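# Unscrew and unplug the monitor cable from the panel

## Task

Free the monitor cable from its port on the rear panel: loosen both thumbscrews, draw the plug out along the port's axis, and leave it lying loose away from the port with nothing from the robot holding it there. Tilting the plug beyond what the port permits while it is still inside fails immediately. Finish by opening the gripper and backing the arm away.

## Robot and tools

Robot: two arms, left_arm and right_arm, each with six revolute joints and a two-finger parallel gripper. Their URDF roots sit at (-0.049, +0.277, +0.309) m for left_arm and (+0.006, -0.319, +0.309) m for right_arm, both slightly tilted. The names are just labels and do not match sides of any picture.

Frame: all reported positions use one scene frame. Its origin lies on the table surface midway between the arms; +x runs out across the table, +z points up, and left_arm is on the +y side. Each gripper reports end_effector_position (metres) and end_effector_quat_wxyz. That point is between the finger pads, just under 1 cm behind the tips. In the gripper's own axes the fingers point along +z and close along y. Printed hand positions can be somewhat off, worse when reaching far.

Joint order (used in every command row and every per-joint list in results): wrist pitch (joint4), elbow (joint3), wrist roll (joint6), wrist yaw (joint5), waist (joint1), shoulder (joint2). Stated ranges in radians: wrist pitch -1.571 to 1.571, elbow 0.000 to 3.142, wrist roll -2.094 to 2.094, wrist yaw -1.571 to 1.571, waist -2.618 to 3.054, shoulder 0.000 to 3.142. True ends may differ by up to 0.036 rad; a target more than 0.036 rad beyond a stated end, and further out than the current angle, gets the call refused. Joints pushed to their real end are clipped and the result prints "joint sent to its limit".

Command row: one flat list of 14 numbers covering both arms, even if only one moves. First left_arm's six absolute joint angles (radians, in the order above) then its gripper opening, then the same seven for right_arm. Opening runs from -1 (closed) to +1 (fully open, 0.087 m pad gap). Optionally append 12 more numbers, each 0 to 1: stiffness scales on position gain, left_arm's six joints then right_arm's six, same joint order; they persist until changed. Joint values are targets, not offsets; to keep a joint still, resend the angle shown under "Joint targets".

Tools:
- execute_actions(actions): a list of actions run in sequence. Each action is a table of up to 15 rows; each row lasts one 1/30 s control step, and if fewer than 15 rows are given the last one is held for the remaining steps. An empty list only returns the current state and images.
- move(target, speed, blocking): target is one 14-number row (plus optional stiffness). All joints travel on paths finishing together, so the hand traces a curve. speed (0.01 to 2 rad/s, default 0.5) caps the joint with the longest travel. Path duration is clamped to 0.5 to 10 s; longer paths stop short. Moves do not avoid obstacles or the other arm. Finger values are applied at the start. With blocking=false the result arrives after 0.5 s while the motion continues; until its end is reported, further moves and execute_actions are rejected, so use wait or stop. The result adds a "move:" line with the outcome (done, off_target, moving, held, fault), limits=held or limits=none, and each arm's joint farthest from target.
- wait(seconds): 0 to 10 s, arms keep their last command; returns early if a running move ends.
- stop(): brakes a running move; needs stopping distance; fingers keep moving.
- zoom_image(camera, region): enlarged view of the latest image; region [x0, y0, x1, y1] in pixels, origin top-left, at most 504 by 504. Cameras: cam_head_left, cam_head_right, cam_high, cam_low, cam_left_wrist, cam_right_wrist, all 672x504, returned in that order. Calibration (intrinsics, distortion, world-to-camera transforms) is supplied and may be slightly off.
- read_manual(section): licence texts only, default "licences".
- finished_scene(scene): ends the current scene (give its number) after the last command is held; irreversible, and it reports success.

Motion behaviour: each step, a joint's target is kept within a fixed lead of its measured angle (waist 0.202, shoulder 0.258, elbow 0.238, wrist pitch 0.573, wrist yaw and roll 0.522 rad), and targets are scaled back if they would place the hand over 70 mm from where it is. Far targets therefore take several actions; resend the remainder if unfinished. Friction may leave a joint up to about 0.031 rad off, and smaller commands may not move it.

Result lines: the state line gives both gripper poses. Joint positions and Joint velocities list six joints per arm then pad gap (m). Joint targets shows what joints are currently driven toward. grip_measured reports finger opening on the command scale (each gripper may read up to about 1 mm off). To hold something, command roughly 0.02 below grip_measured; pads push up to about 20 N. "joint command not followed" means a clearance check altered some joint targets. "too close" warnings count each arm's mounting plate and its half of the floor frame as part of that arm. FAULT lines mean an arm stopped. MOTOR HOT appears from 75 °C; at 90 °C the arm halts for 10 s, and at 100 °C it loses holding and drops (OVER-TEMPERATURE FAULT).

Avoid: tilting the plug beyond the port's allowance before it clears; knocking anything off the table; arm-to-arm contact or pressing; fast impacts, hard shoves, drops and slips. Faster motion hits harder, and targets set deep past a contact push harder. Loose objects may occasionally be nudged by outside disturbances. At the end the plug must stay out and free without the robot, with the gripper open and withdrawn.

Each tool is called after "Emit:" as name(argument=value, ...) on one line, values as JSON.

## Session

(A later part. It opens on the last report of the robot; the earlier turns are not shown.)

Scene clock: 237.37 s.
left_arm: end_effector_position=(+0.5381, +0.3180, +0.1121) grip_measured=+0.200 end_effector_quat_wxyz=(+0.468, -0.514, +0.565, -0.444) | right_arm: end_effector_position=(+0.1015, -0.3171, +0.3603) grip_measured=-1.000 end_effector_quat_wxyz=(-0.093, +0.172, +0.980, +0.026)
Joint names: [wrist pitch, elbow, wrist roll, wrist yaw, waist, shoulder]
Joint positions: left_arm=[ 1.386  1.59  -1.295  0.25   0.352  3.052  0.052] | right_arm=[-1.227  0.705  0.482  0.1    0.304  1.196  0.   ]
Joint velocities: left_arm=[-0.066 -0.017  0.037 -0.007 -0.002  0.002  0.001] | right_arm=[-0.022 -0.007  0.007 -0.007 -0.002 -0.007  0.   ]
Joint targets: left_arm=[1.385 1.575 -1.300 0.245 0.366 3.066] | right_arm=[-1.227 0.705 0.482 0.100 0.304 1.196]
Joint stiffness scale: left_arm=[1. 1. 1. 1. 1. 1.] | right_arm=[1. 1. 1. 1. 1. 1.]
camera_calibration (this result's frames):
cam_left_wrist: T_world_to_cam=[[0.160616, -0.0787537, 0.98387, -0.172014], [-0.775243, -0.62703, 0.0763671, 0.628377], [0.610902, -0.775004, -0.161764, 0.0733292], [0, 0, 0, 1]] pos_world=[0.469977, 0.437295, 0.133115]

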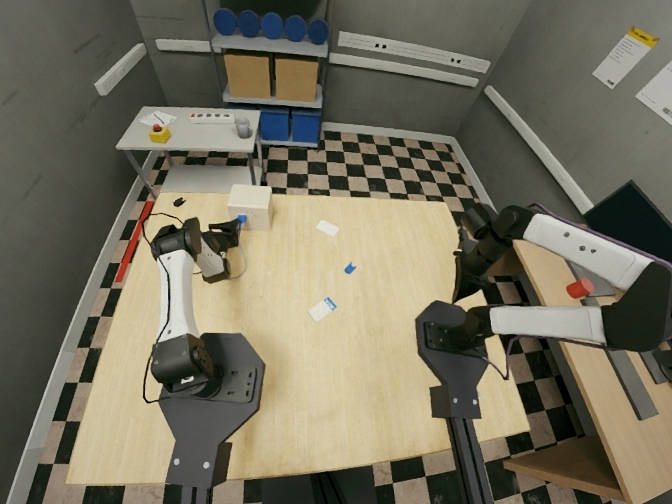

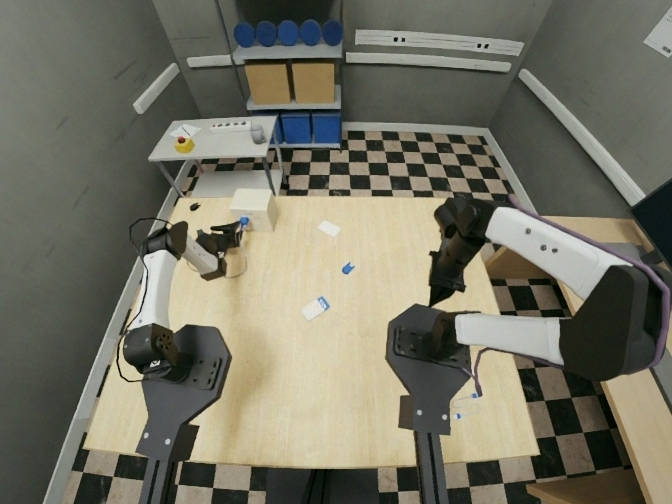

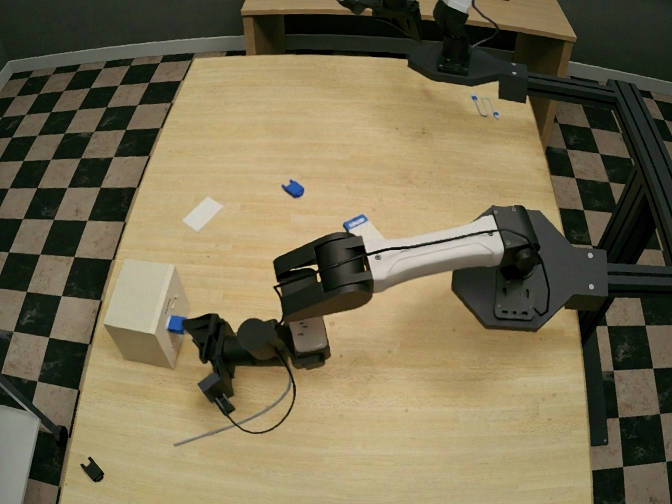

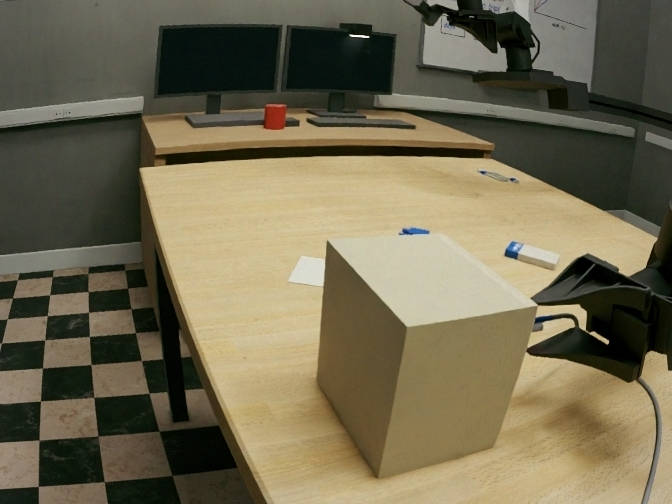

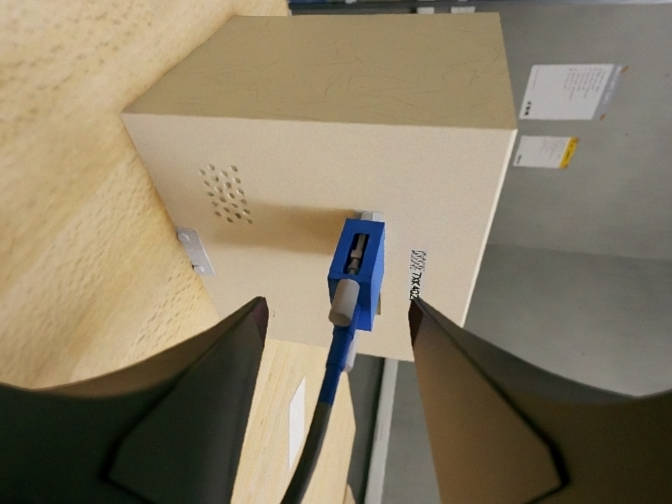

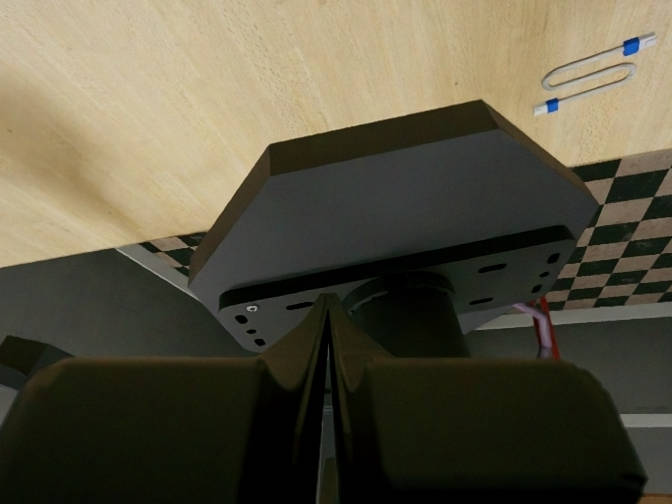

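Emit:
execute_actions(actions=[[[1.40,1.59,-1.3,0.245,0.374,3.06,0.2,-1.227,0.705,0.482,0.1,0.304,1.196,-1]],[[1.40,1.6,-1.3,0.245,0.36,3.065,-1,-1.227,0.705,0.482,0.1,0.304,1.196,-1]]])

Emit:
move(target=[1.40,1.662,-1.72,0.245,0.36,3.13,-1,-1.227,0.705,0.482,0.1,0.304,1.196,-1], speed=0.3)

Scene clock: 239.13 s.
left_arm: end_effector_position=(+0.5377, +0.3271, +0.1148) grip_measured=-0.841 end_effector_quat_wxyz=(+0.477, -0.514, +0.559, -0.443) | right_arm: end_effector_position=(+0.1015, -0.3171, +0.3603) grip_measured=-1.000 end_effector_quat_wxyz=(-0.093, +0.172, +0.980, +0.026)
Joint names: [wrist pitch, elbow, wrist roll, wrist yaw, waist, shoulder]
Joint positions: left_arm=[ 1.404  1.59  -1.298  0.252  0.367  3.052  0.007] | right_arm=[-1.227  0.705  0.482  0.1    0.304  1.196  0.   ]
Joint velocities: left_arm=[-0.022 -0.002 -0.007 -0.022  0.012  0.002  0.   ] | right_arm=[-0.007  0.007 -0.066 -0.037 -0.007 -0.007  0.   ]
Joint targets: left_arm=[1.400 1.600 -1.300 0.245 0.360 3.065] | right_arm=[-1.227 0.705 0.482 0.100 0.304 1.196]
Joint stiffness scale: left_arm=[1. 1. 1. 1. 1. 1.] | right_arm=[1. 1. 1. 1. 1. 1.]
camera_calibration (this result's frames):
cam_left_wrist: T_world_to_cam=[[0.147488, -0.0790397, 0.985901, -0.166969], [-0.76672, -0.638835, 0.0634835, 0.634313], [0.624811, -0.765272, -0.154822, 0.0695512], [0, 0, 0, 1]] pos_world=[0.46751, 0.44525, 0.135115]

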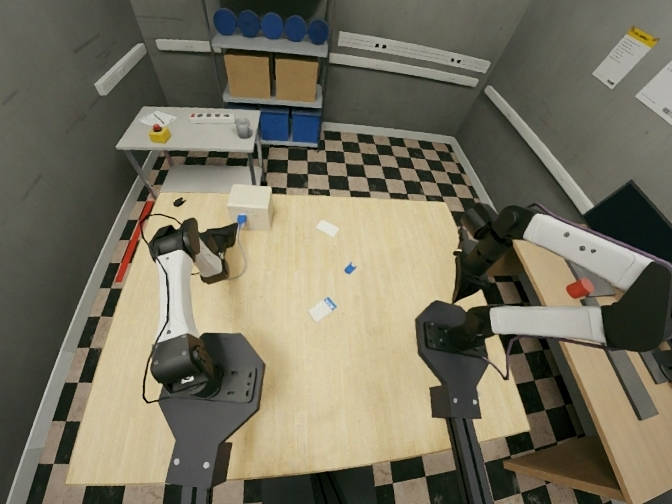

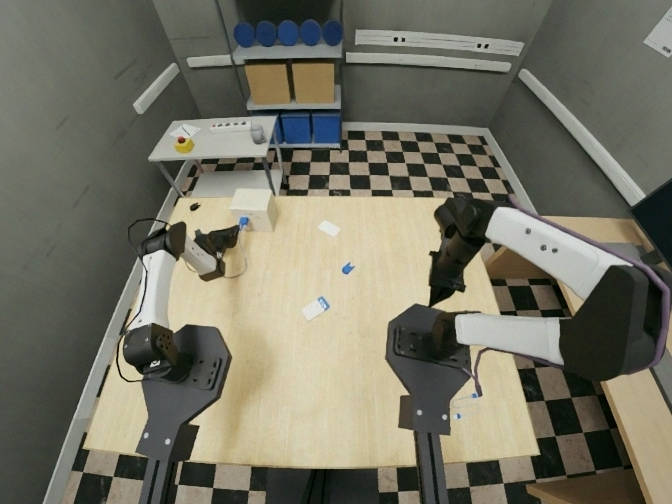

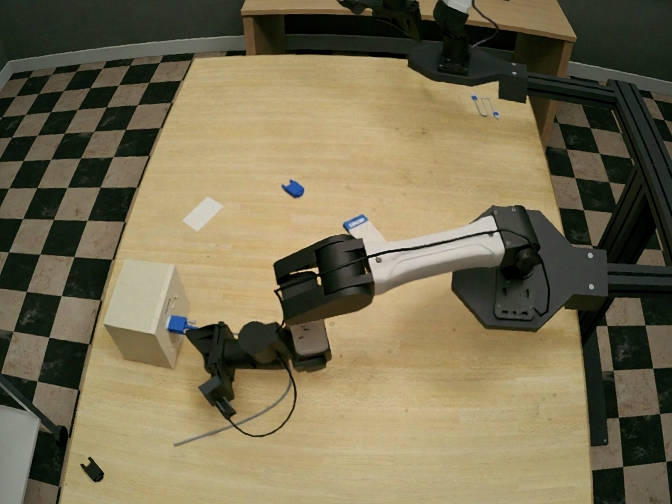

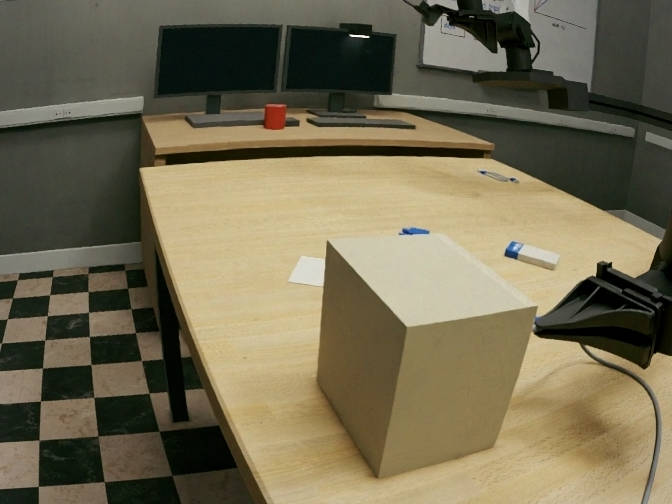

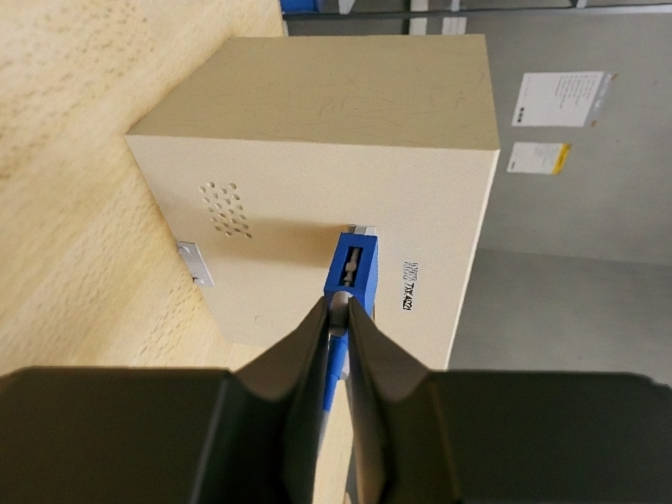

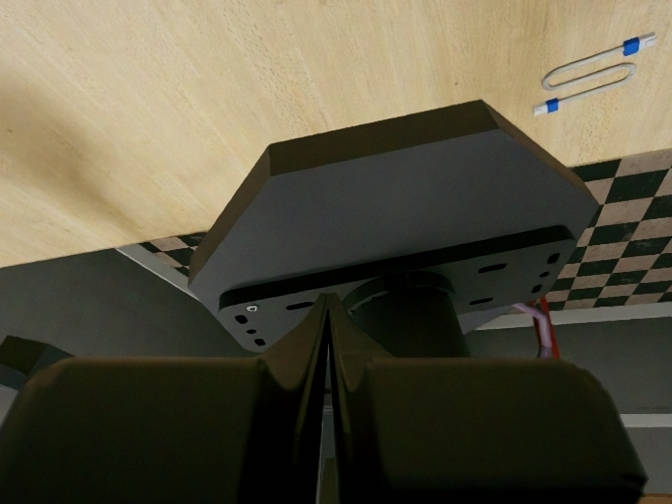

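Scene clock: 241.17 s.
left_arm: end_effector_position=(+0.5369, +0.3261, +0.1128) grip_measured=-0.843 end_effector_quat_wxyz=(-0.374, +0.621, -0.442, +0.529) | right_arm: end_effector_position=(+0.1015, -0.3171, +0.3603) grip_measured=-1.000 end_effector_quat_wxyz=(-0.093, +0.172, +0.980, +0.026)
Joint names: [wrist pitch, elbow, wrist roll, wrist yaw, waist, shoulder]
Joint positions: left_arm=[ 1.408  1.641 -1.71   0.248  0.367  3.114  0.007] | right_arm=[-1.227  0.705  0.482  0.1    0.304  1.196  0.   ]
Joint velocities: left_arm=[-0.022 -0.002  0.066 -0.007 -0.007  0.012 -0.001] | right_arm=[ 0.037  0.002  0.095  0.007 -0.012 -0.027  0.   ]
Joint targets: left_arm=[1.400 1.662 -1.720 0.245 0.360 3.130] | right_arm=[-1.227 0.705 0.482 0.100 0.304 1.196]
Joint stiffness scale: left_arm=[1. 1. 1. 1. 1. 1.] | right_arm=[1. 1. 1. 1. 1. 1.]
move: off_target (left_arm); limits=none; left_arm: farthest joint: the elbow, 0.021 radians from its target (0.072 radians at the start); right_arm: farthest joint: the waist, 0.000 radians from its target (0.000 radians at the start)
camera_calibration (this result's frames):
cam_left_wrist: T_world_to_cam=[[0.147601, 0.328773, 0.932803, -0.292059], [-0.722117, -0.608644, 0.328784, 0.569457], [0.675841, -0.722122, 0.147576, -0.00657434], [0, 0, 0, 1]] pos_world=[0.458766, 0.437871, 0.0861758]

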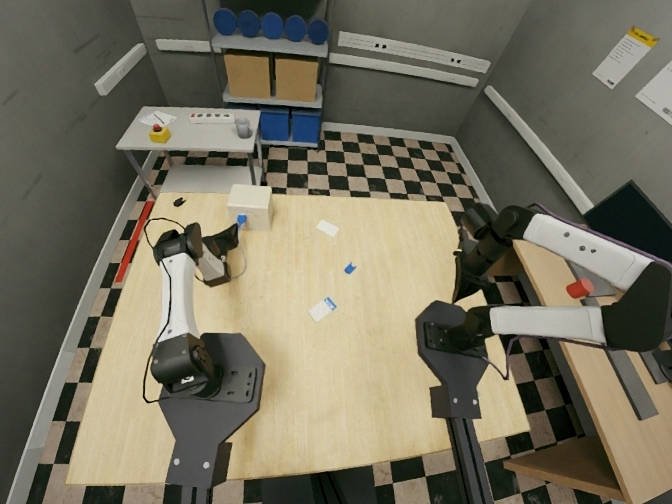

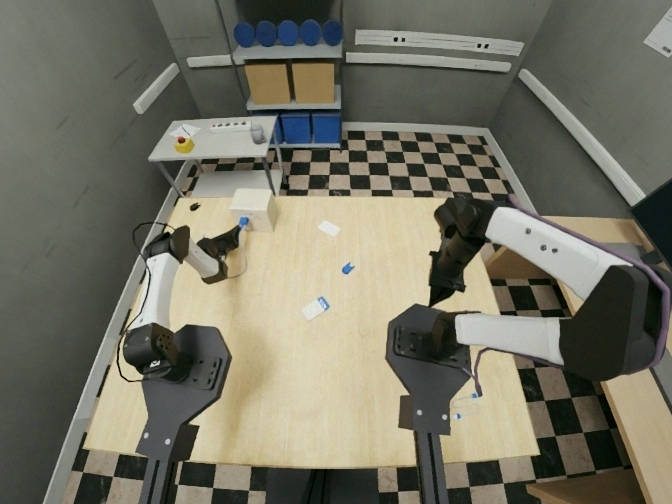

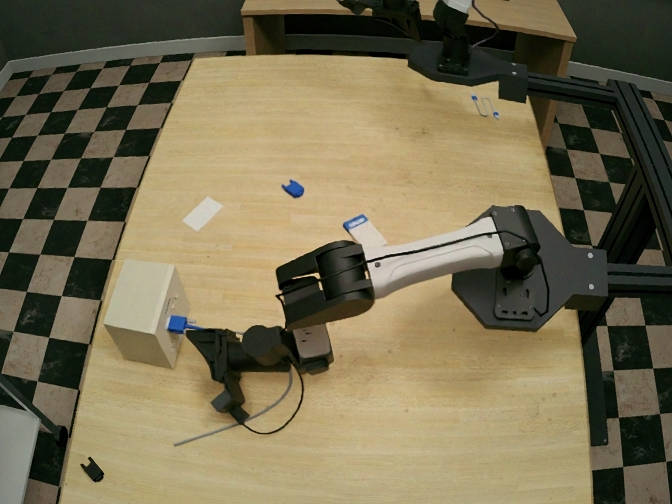

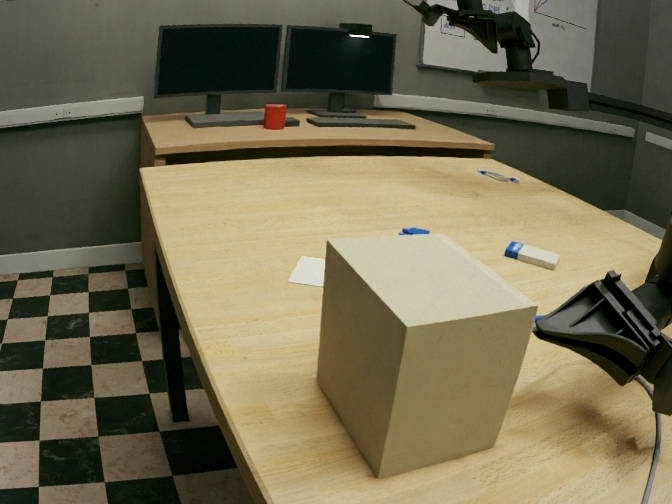

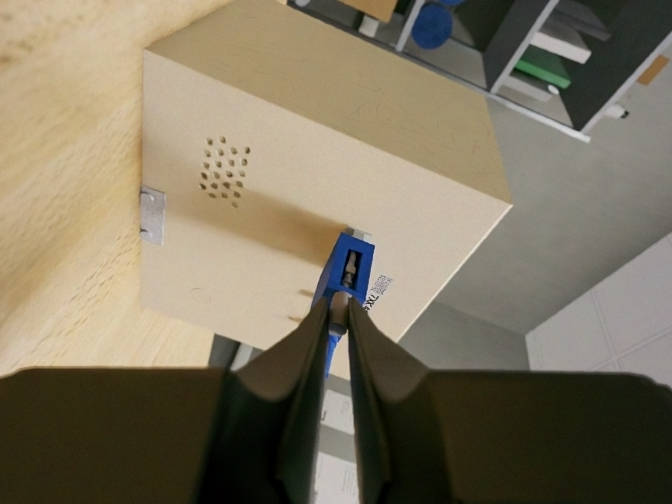

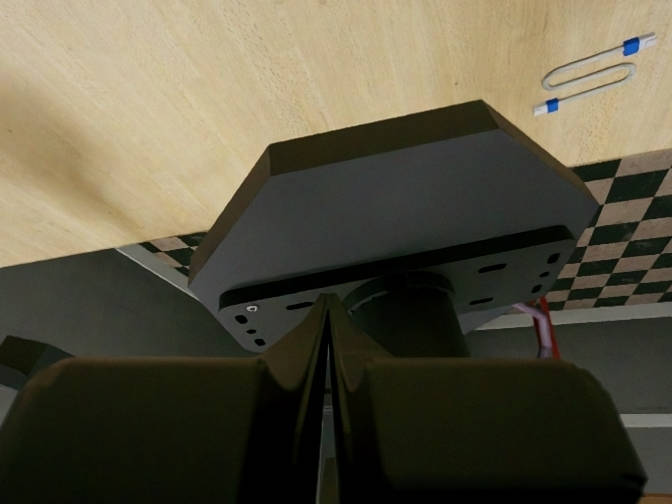

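Emit:
execute_actions(actions=[[[1.40,1.63,-1.7,0.245,0.36,3.13,0.2,-1.227,0.705,0.482,0.1,0.304,1.196,-1],[1.40,1.63,-1.7,0.245,0.36,3.13,0.2,-1.227,0.705,0.482,0.1,0.304,1.196,-1],[1.40,1.63,-1.7,0.245,0.36,3.13,0.2,-1.227,0.705,0.482,0.1,0.304,1.196,-1],[1.40,1.63,-1.7,0.245,0.36,3.13,0.2,-1.227,0.705,0.482,0.1,0.304,1.196,-1],[1.40,1.63,-1.7,0.245,0.36,3.13,0.2,-1.227,0.705,0.482,0.1,0.304,1.196,-1],[1.36,1.612,-1.59,0.245,0.36,3.13,0.2,-1.227,0.705,0.482,0.1,0.304,1.196,-1]],[[1.36,1.612,-1.59,0.24,0.337,3.13,0.2,-1.227,0.705,0.482,0.1,0.304,1.196,-1]],[[1.25,1.625,-1.59,0.23,0.348,3.13,0.2,-1.227,0.705,0.482,0.1,0.304,1.196,-1]],[[1.25,1.625,-1.59,0.22,0.378,3.13,0.2,-1.227,0.705,0.482,0.1,0.304,1.196,-1]]])

Emit:
zoom_image(camera="cam_left_wrist", region=[330,200,470,340])

Scene clock: 243.80 s.
left_arm: end_effector_position=(+0.5307, +0.3094, +0.0915) grip_measured=+0.200 end_effector_quat_wxyz=(-0.370, +0.609, -0.495, +0.497) | right_arm: end_effector_position=(+0.1015, -0.3171, +0.3603) grip_measured=-1.000 end_effector_quat_wxyz=(-0.093, +0.172, +0.980, +0.026)
Joint names: [wrist pitch, elbow, wrist roll, wrist yaw, waist, shoulder]
Joint positions: left_arm=[ 1.338  1.63  -1.596  0.255  0.351  3.114  0.052] | right_arm=[-1.227  0.705  0.482  0.1    0.304  1.196  0.   ]
Joint velocities: left_arm=[-0.007 -0.017 -0.11  -0.007 -0.017  0.012 -0.002] | right_arm=[ 0.007 -0.012 -0.007 -0.007 -0.007  0.007  0.   ]
Joint targets: left_arm=[1.250 1.625 -1.590 0.220 0.378 3.130] | right_arm=[-1.227 0.705 0.482 0.100 0.304 1.196]
Joint stiffness scale: left_arm=[1. 1. 1. 1. 1. 1.] | right_arm=[1. 1. 1. 1. 1. 1.]
camera_calibration (this result's frames):
cam_left_wrist: T_world_to_cam=[[0.230115, 0.235397, 0.944264, -0.281696], [-0.733394, -0.595845, 0.327265, 0.564048], [0.639673, -0.767826, 0.0355261, 0.0322525], [0, 0, 0, 1]] pos_world=[0.45786, 0.42716, 0.0802569]

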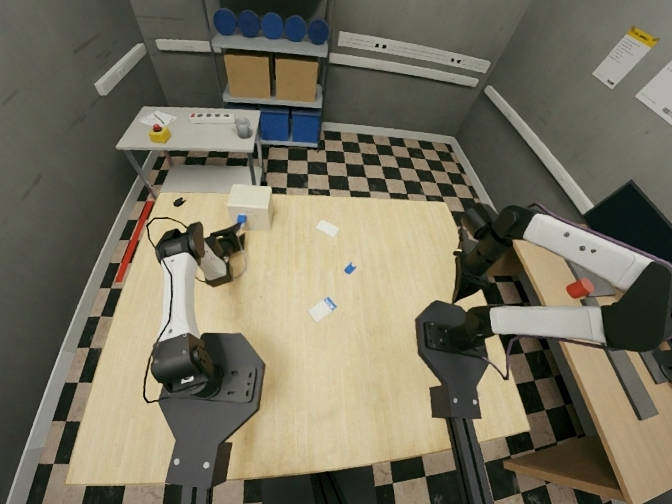

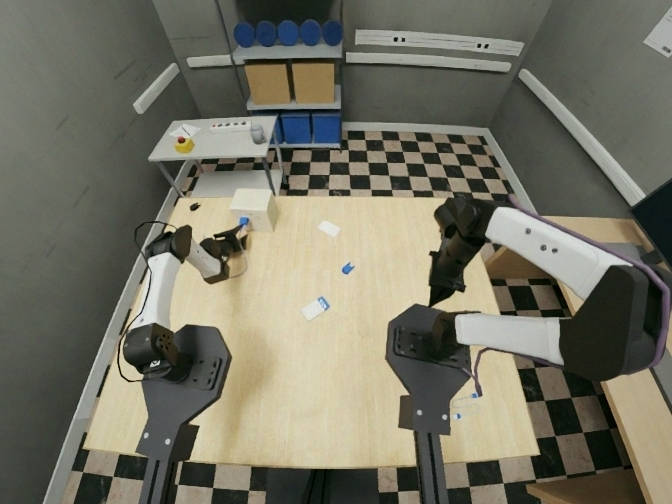

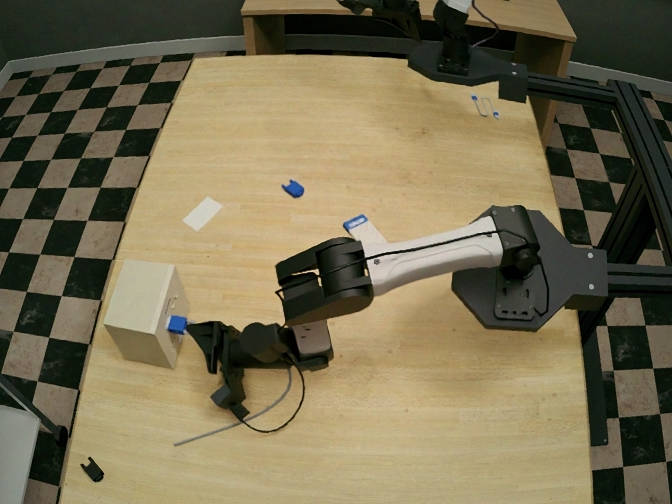

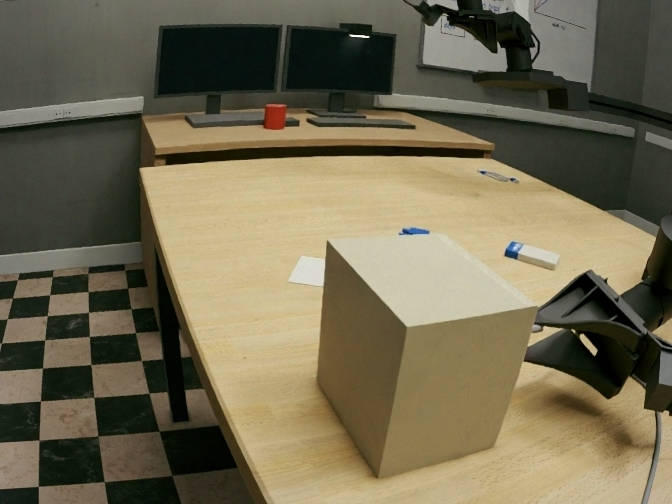

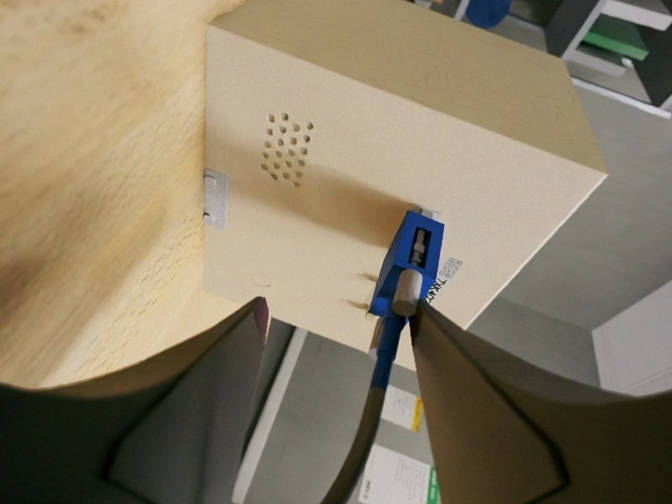

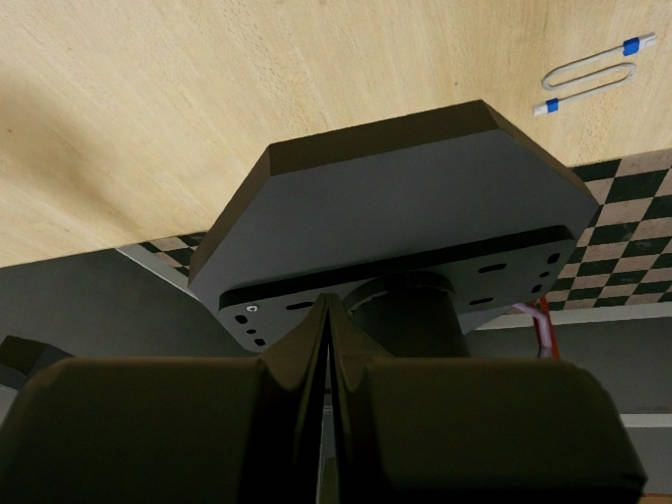

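Region (330, 200, 470, 340) of cam_left_wrist's 672x504 image, scaled by 3.600, with more detail than that image has.

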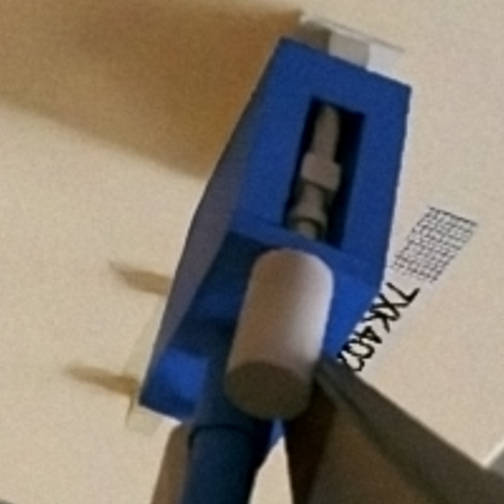

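Emit:
execute_actions(actions=[[[1.37,1.655,-1.6,0.245,0.352,3.13,0.2,-1.227,0.705,0.482,0.1,0.304,1.196,-1]],[[1.25,1.64,-1.59,0.24,0.356,3.13,0.2,-1.227,0.705,0.482,0.1,0.304,1.196,-1]]])

Emit:
execute_actions(actions=[[[1.25,1.64,-1.59,0.225,0.383,3.13,0.2,-1.227,0.705,0.482,0.1,0.304,1.196,-1]]])

Emit:
zoom_image(camera="cam_left_wrist", region=[330,200,470,340])

Scene clock: 245.20 s.
left_arm: end_effector_position=(+0.5335, +0.3102, +0.0927) grip_measured=+0.200 end_effector_quat_wxyz=(-0.372, +0.609, -0.494, +0.497) | right_arm: end_effector_position=(+0.1015, -0.3171, +0.3603) grip_measured=-1.000 end_effector_quat_wxyz=(-0.093, +0.172, +0.980, +0.026)
Joint names: [wrist pitch, elbow, wrist roll, wrist yaw, waist, shoulder]
Joint positions: left_arm=[ 1.331  1.64  -1.596  0.254  0.35   3.114  0.052] | right_arm=[-1.227  0.705  0.482  0.1    0.304  1.196  0.   ]
Joint velocities: left_arm=[-0.007 -0.002 -0.037  0.007 -0.017 -0.002 -0.001] | right_arm=[ 0.037 -0.012 -0.066 -0.007  0.012  0.012  0.   ]
Joint targets: left_arm=[1.250 1.640 -1.590 0.240 0.356 3.130] | right_arm=[-1.227 0.705 0.482 0.100 0.304 1.196]
Joint stiffness scale: left_arm=[1. 1. 1. 1. 1. 1.] | right_arm=[1. 1. 1. 1. 1. 1.]
camera_calibration (this result's frames):
cam_left_wrist: T_world_to_cam=[[0.226891, 0.234948, 0.945156, -0.281922], [-0.733377, -0.597352, 0.324543, 0.566835], [0.640842, -0.766792, 0.0367718, 0.0299783], [0, 0, 0, 1]] pos_world=[0.460458, 0.427824, 0.0813954]

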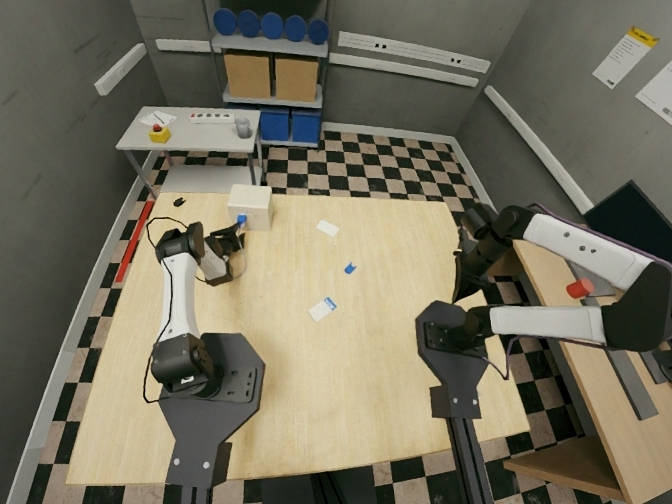

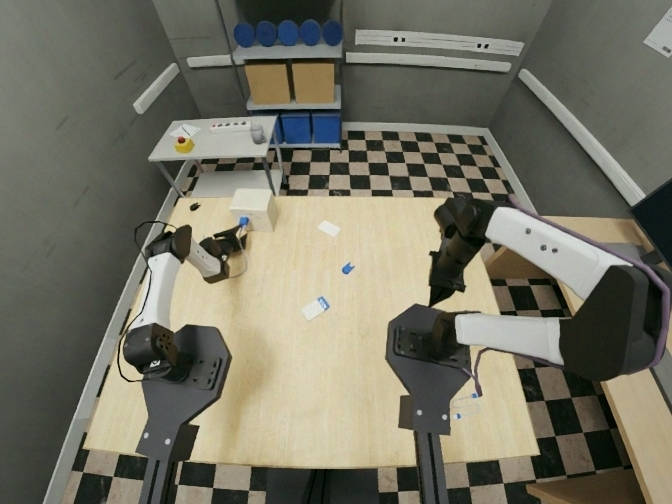

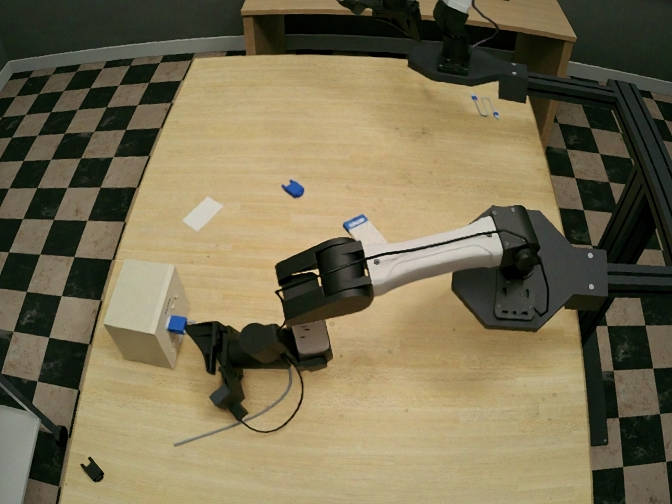

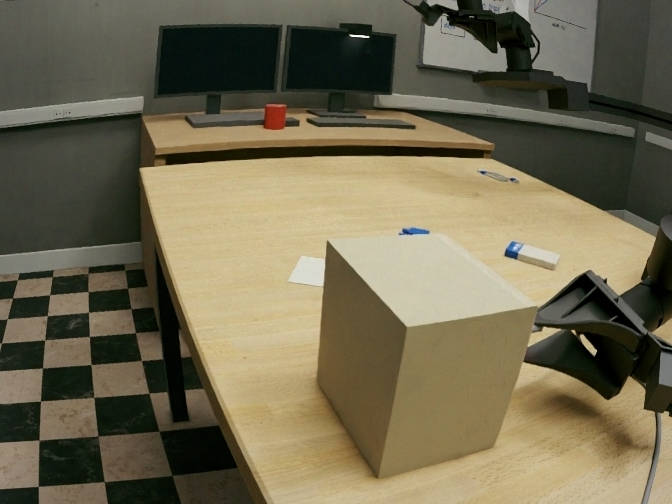

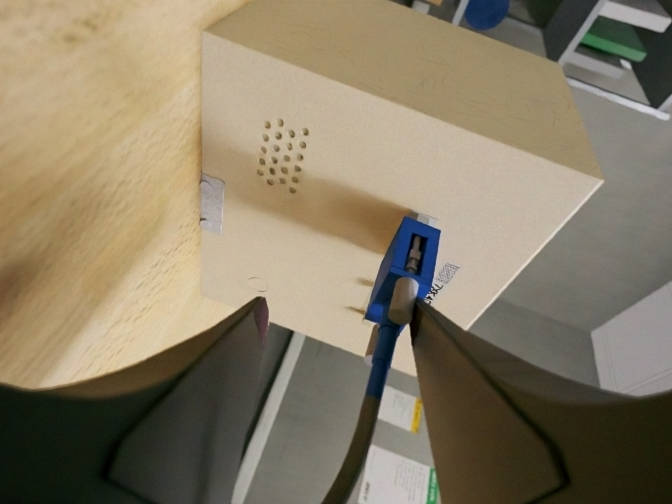

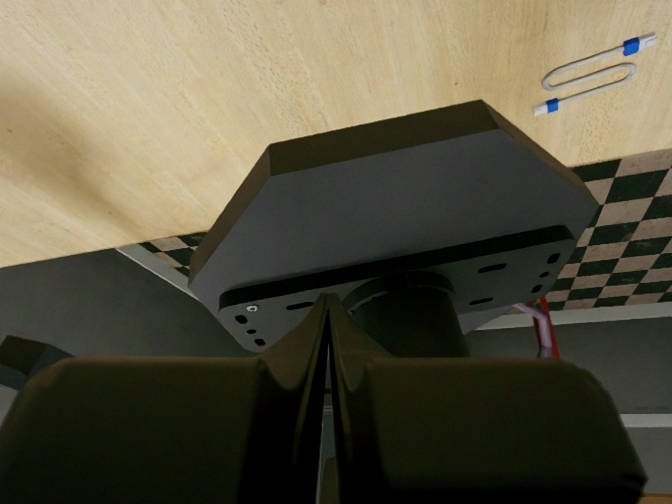

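Scene clock: 245.70 s.
left_arm: end_effector_position=(+0.5320, +0.3210, +0.0908) grip_measured=+0.200 end_effector_quat_wxyz=(-0.376, +0.614, -0.490, +0.493) | right_arm: end_effector_position=(+0.1015, -0.3171, +0.3603) grip_measured=-1.000 end_effector_quat_wxyz=(-0.093, +0.172, +0.980, +0.026)
Joint names: [wrist pitch, elbow, wrist roll, wrist yaw, waist, shoulder]
Joint positions: left_arm=[ 1.331  1.64  -1.596  0.255  0.369  3.114  0.052] | right_arm=[-1.227  0.705  0.482  0.1    0.304  1.196  0.   ]
Joint velocities: left_arm=[-0.037 -0.012  0.007  0.022  0.007 -0.012 -0.001] | right_arm=[ 0.051 -0.002 -0.066 -0.037 -0.012 -0.002  0.   ]
Joint targets: left_arm=[1.250 1.640 -1.590 0.225 0.383 3.130] | right_arm=[-1.227 0.705 0.482 0.100 0.304 1.196]
Joint stiffness scale: left_arm=[1. 1. 1. 1. 1. 1.] | right_arm=[1. 1. 1. 1. 1. 1.]
camera_calibration (this result's frames):
cam_left_wrist: T_world_to_cam=[[0.226114, 0.237487, 0.944707, -0.282682], [-0.721887, -0.610303, 0.326205, 0.570718], [0.654027, -0.755732, 0.0334408, 0.0290535], [0, 0, 0, 1]] pos_world=[0.456911, 0.437401, 0.0799093]

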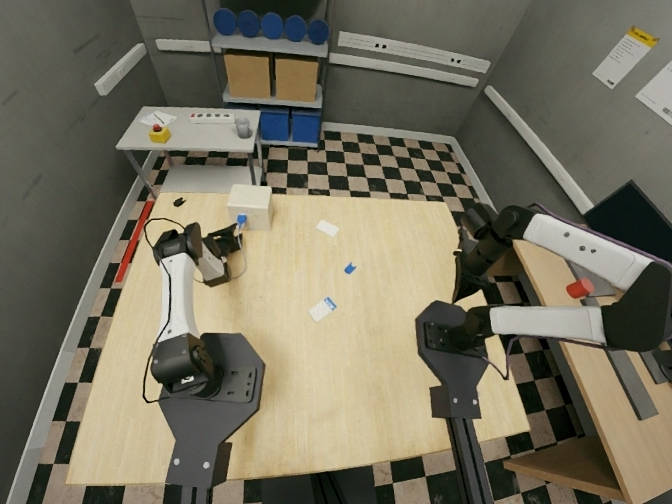

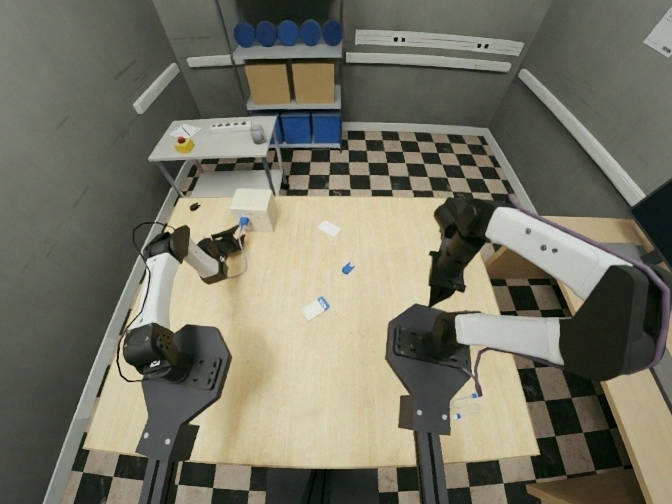

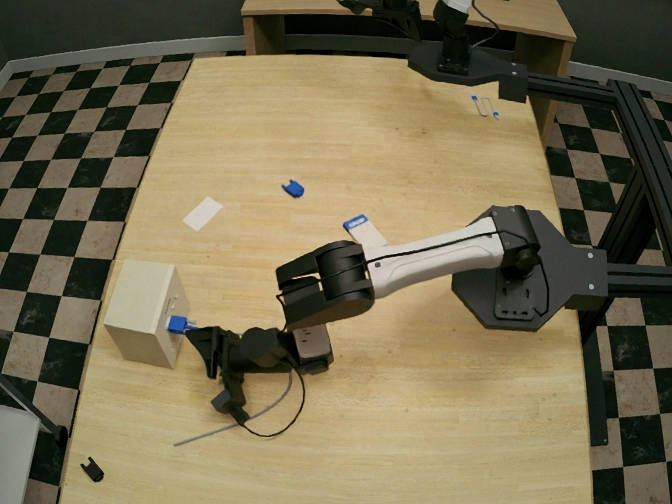

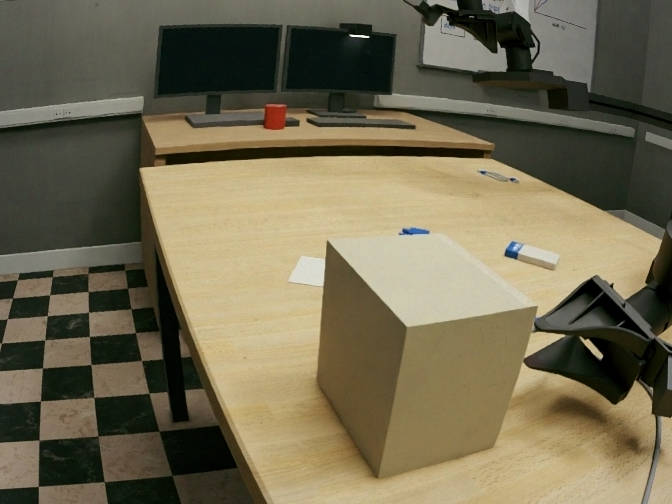

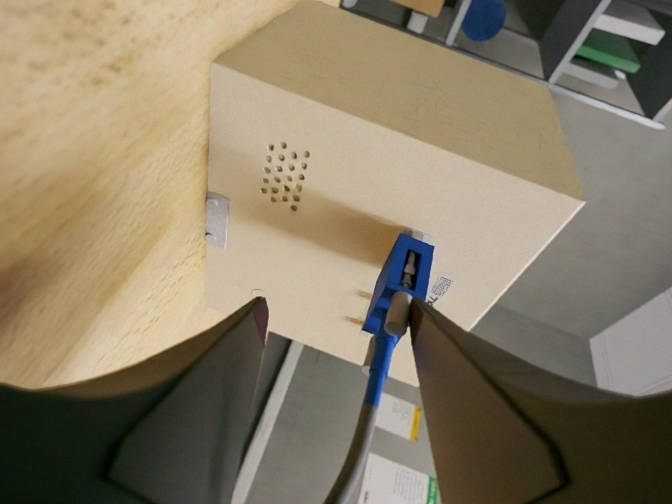

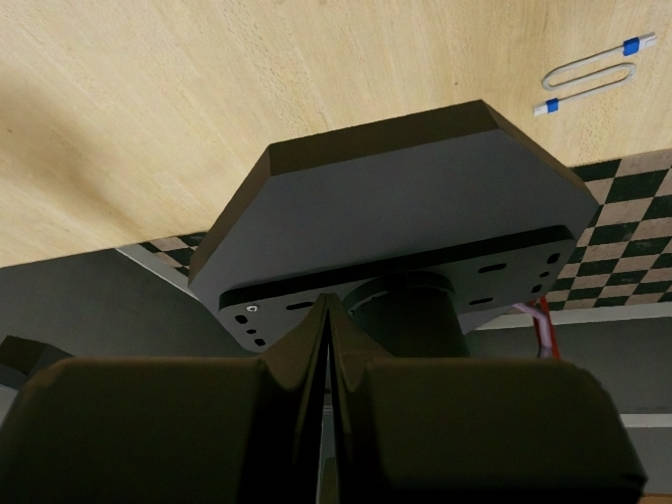

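Region (330, 200, 470, 340) of cam_left_wrist's 672x504 image, scaled by 3.600, with more detail than that image has.

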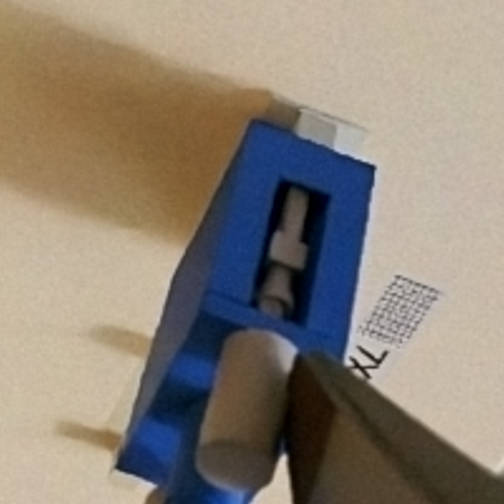

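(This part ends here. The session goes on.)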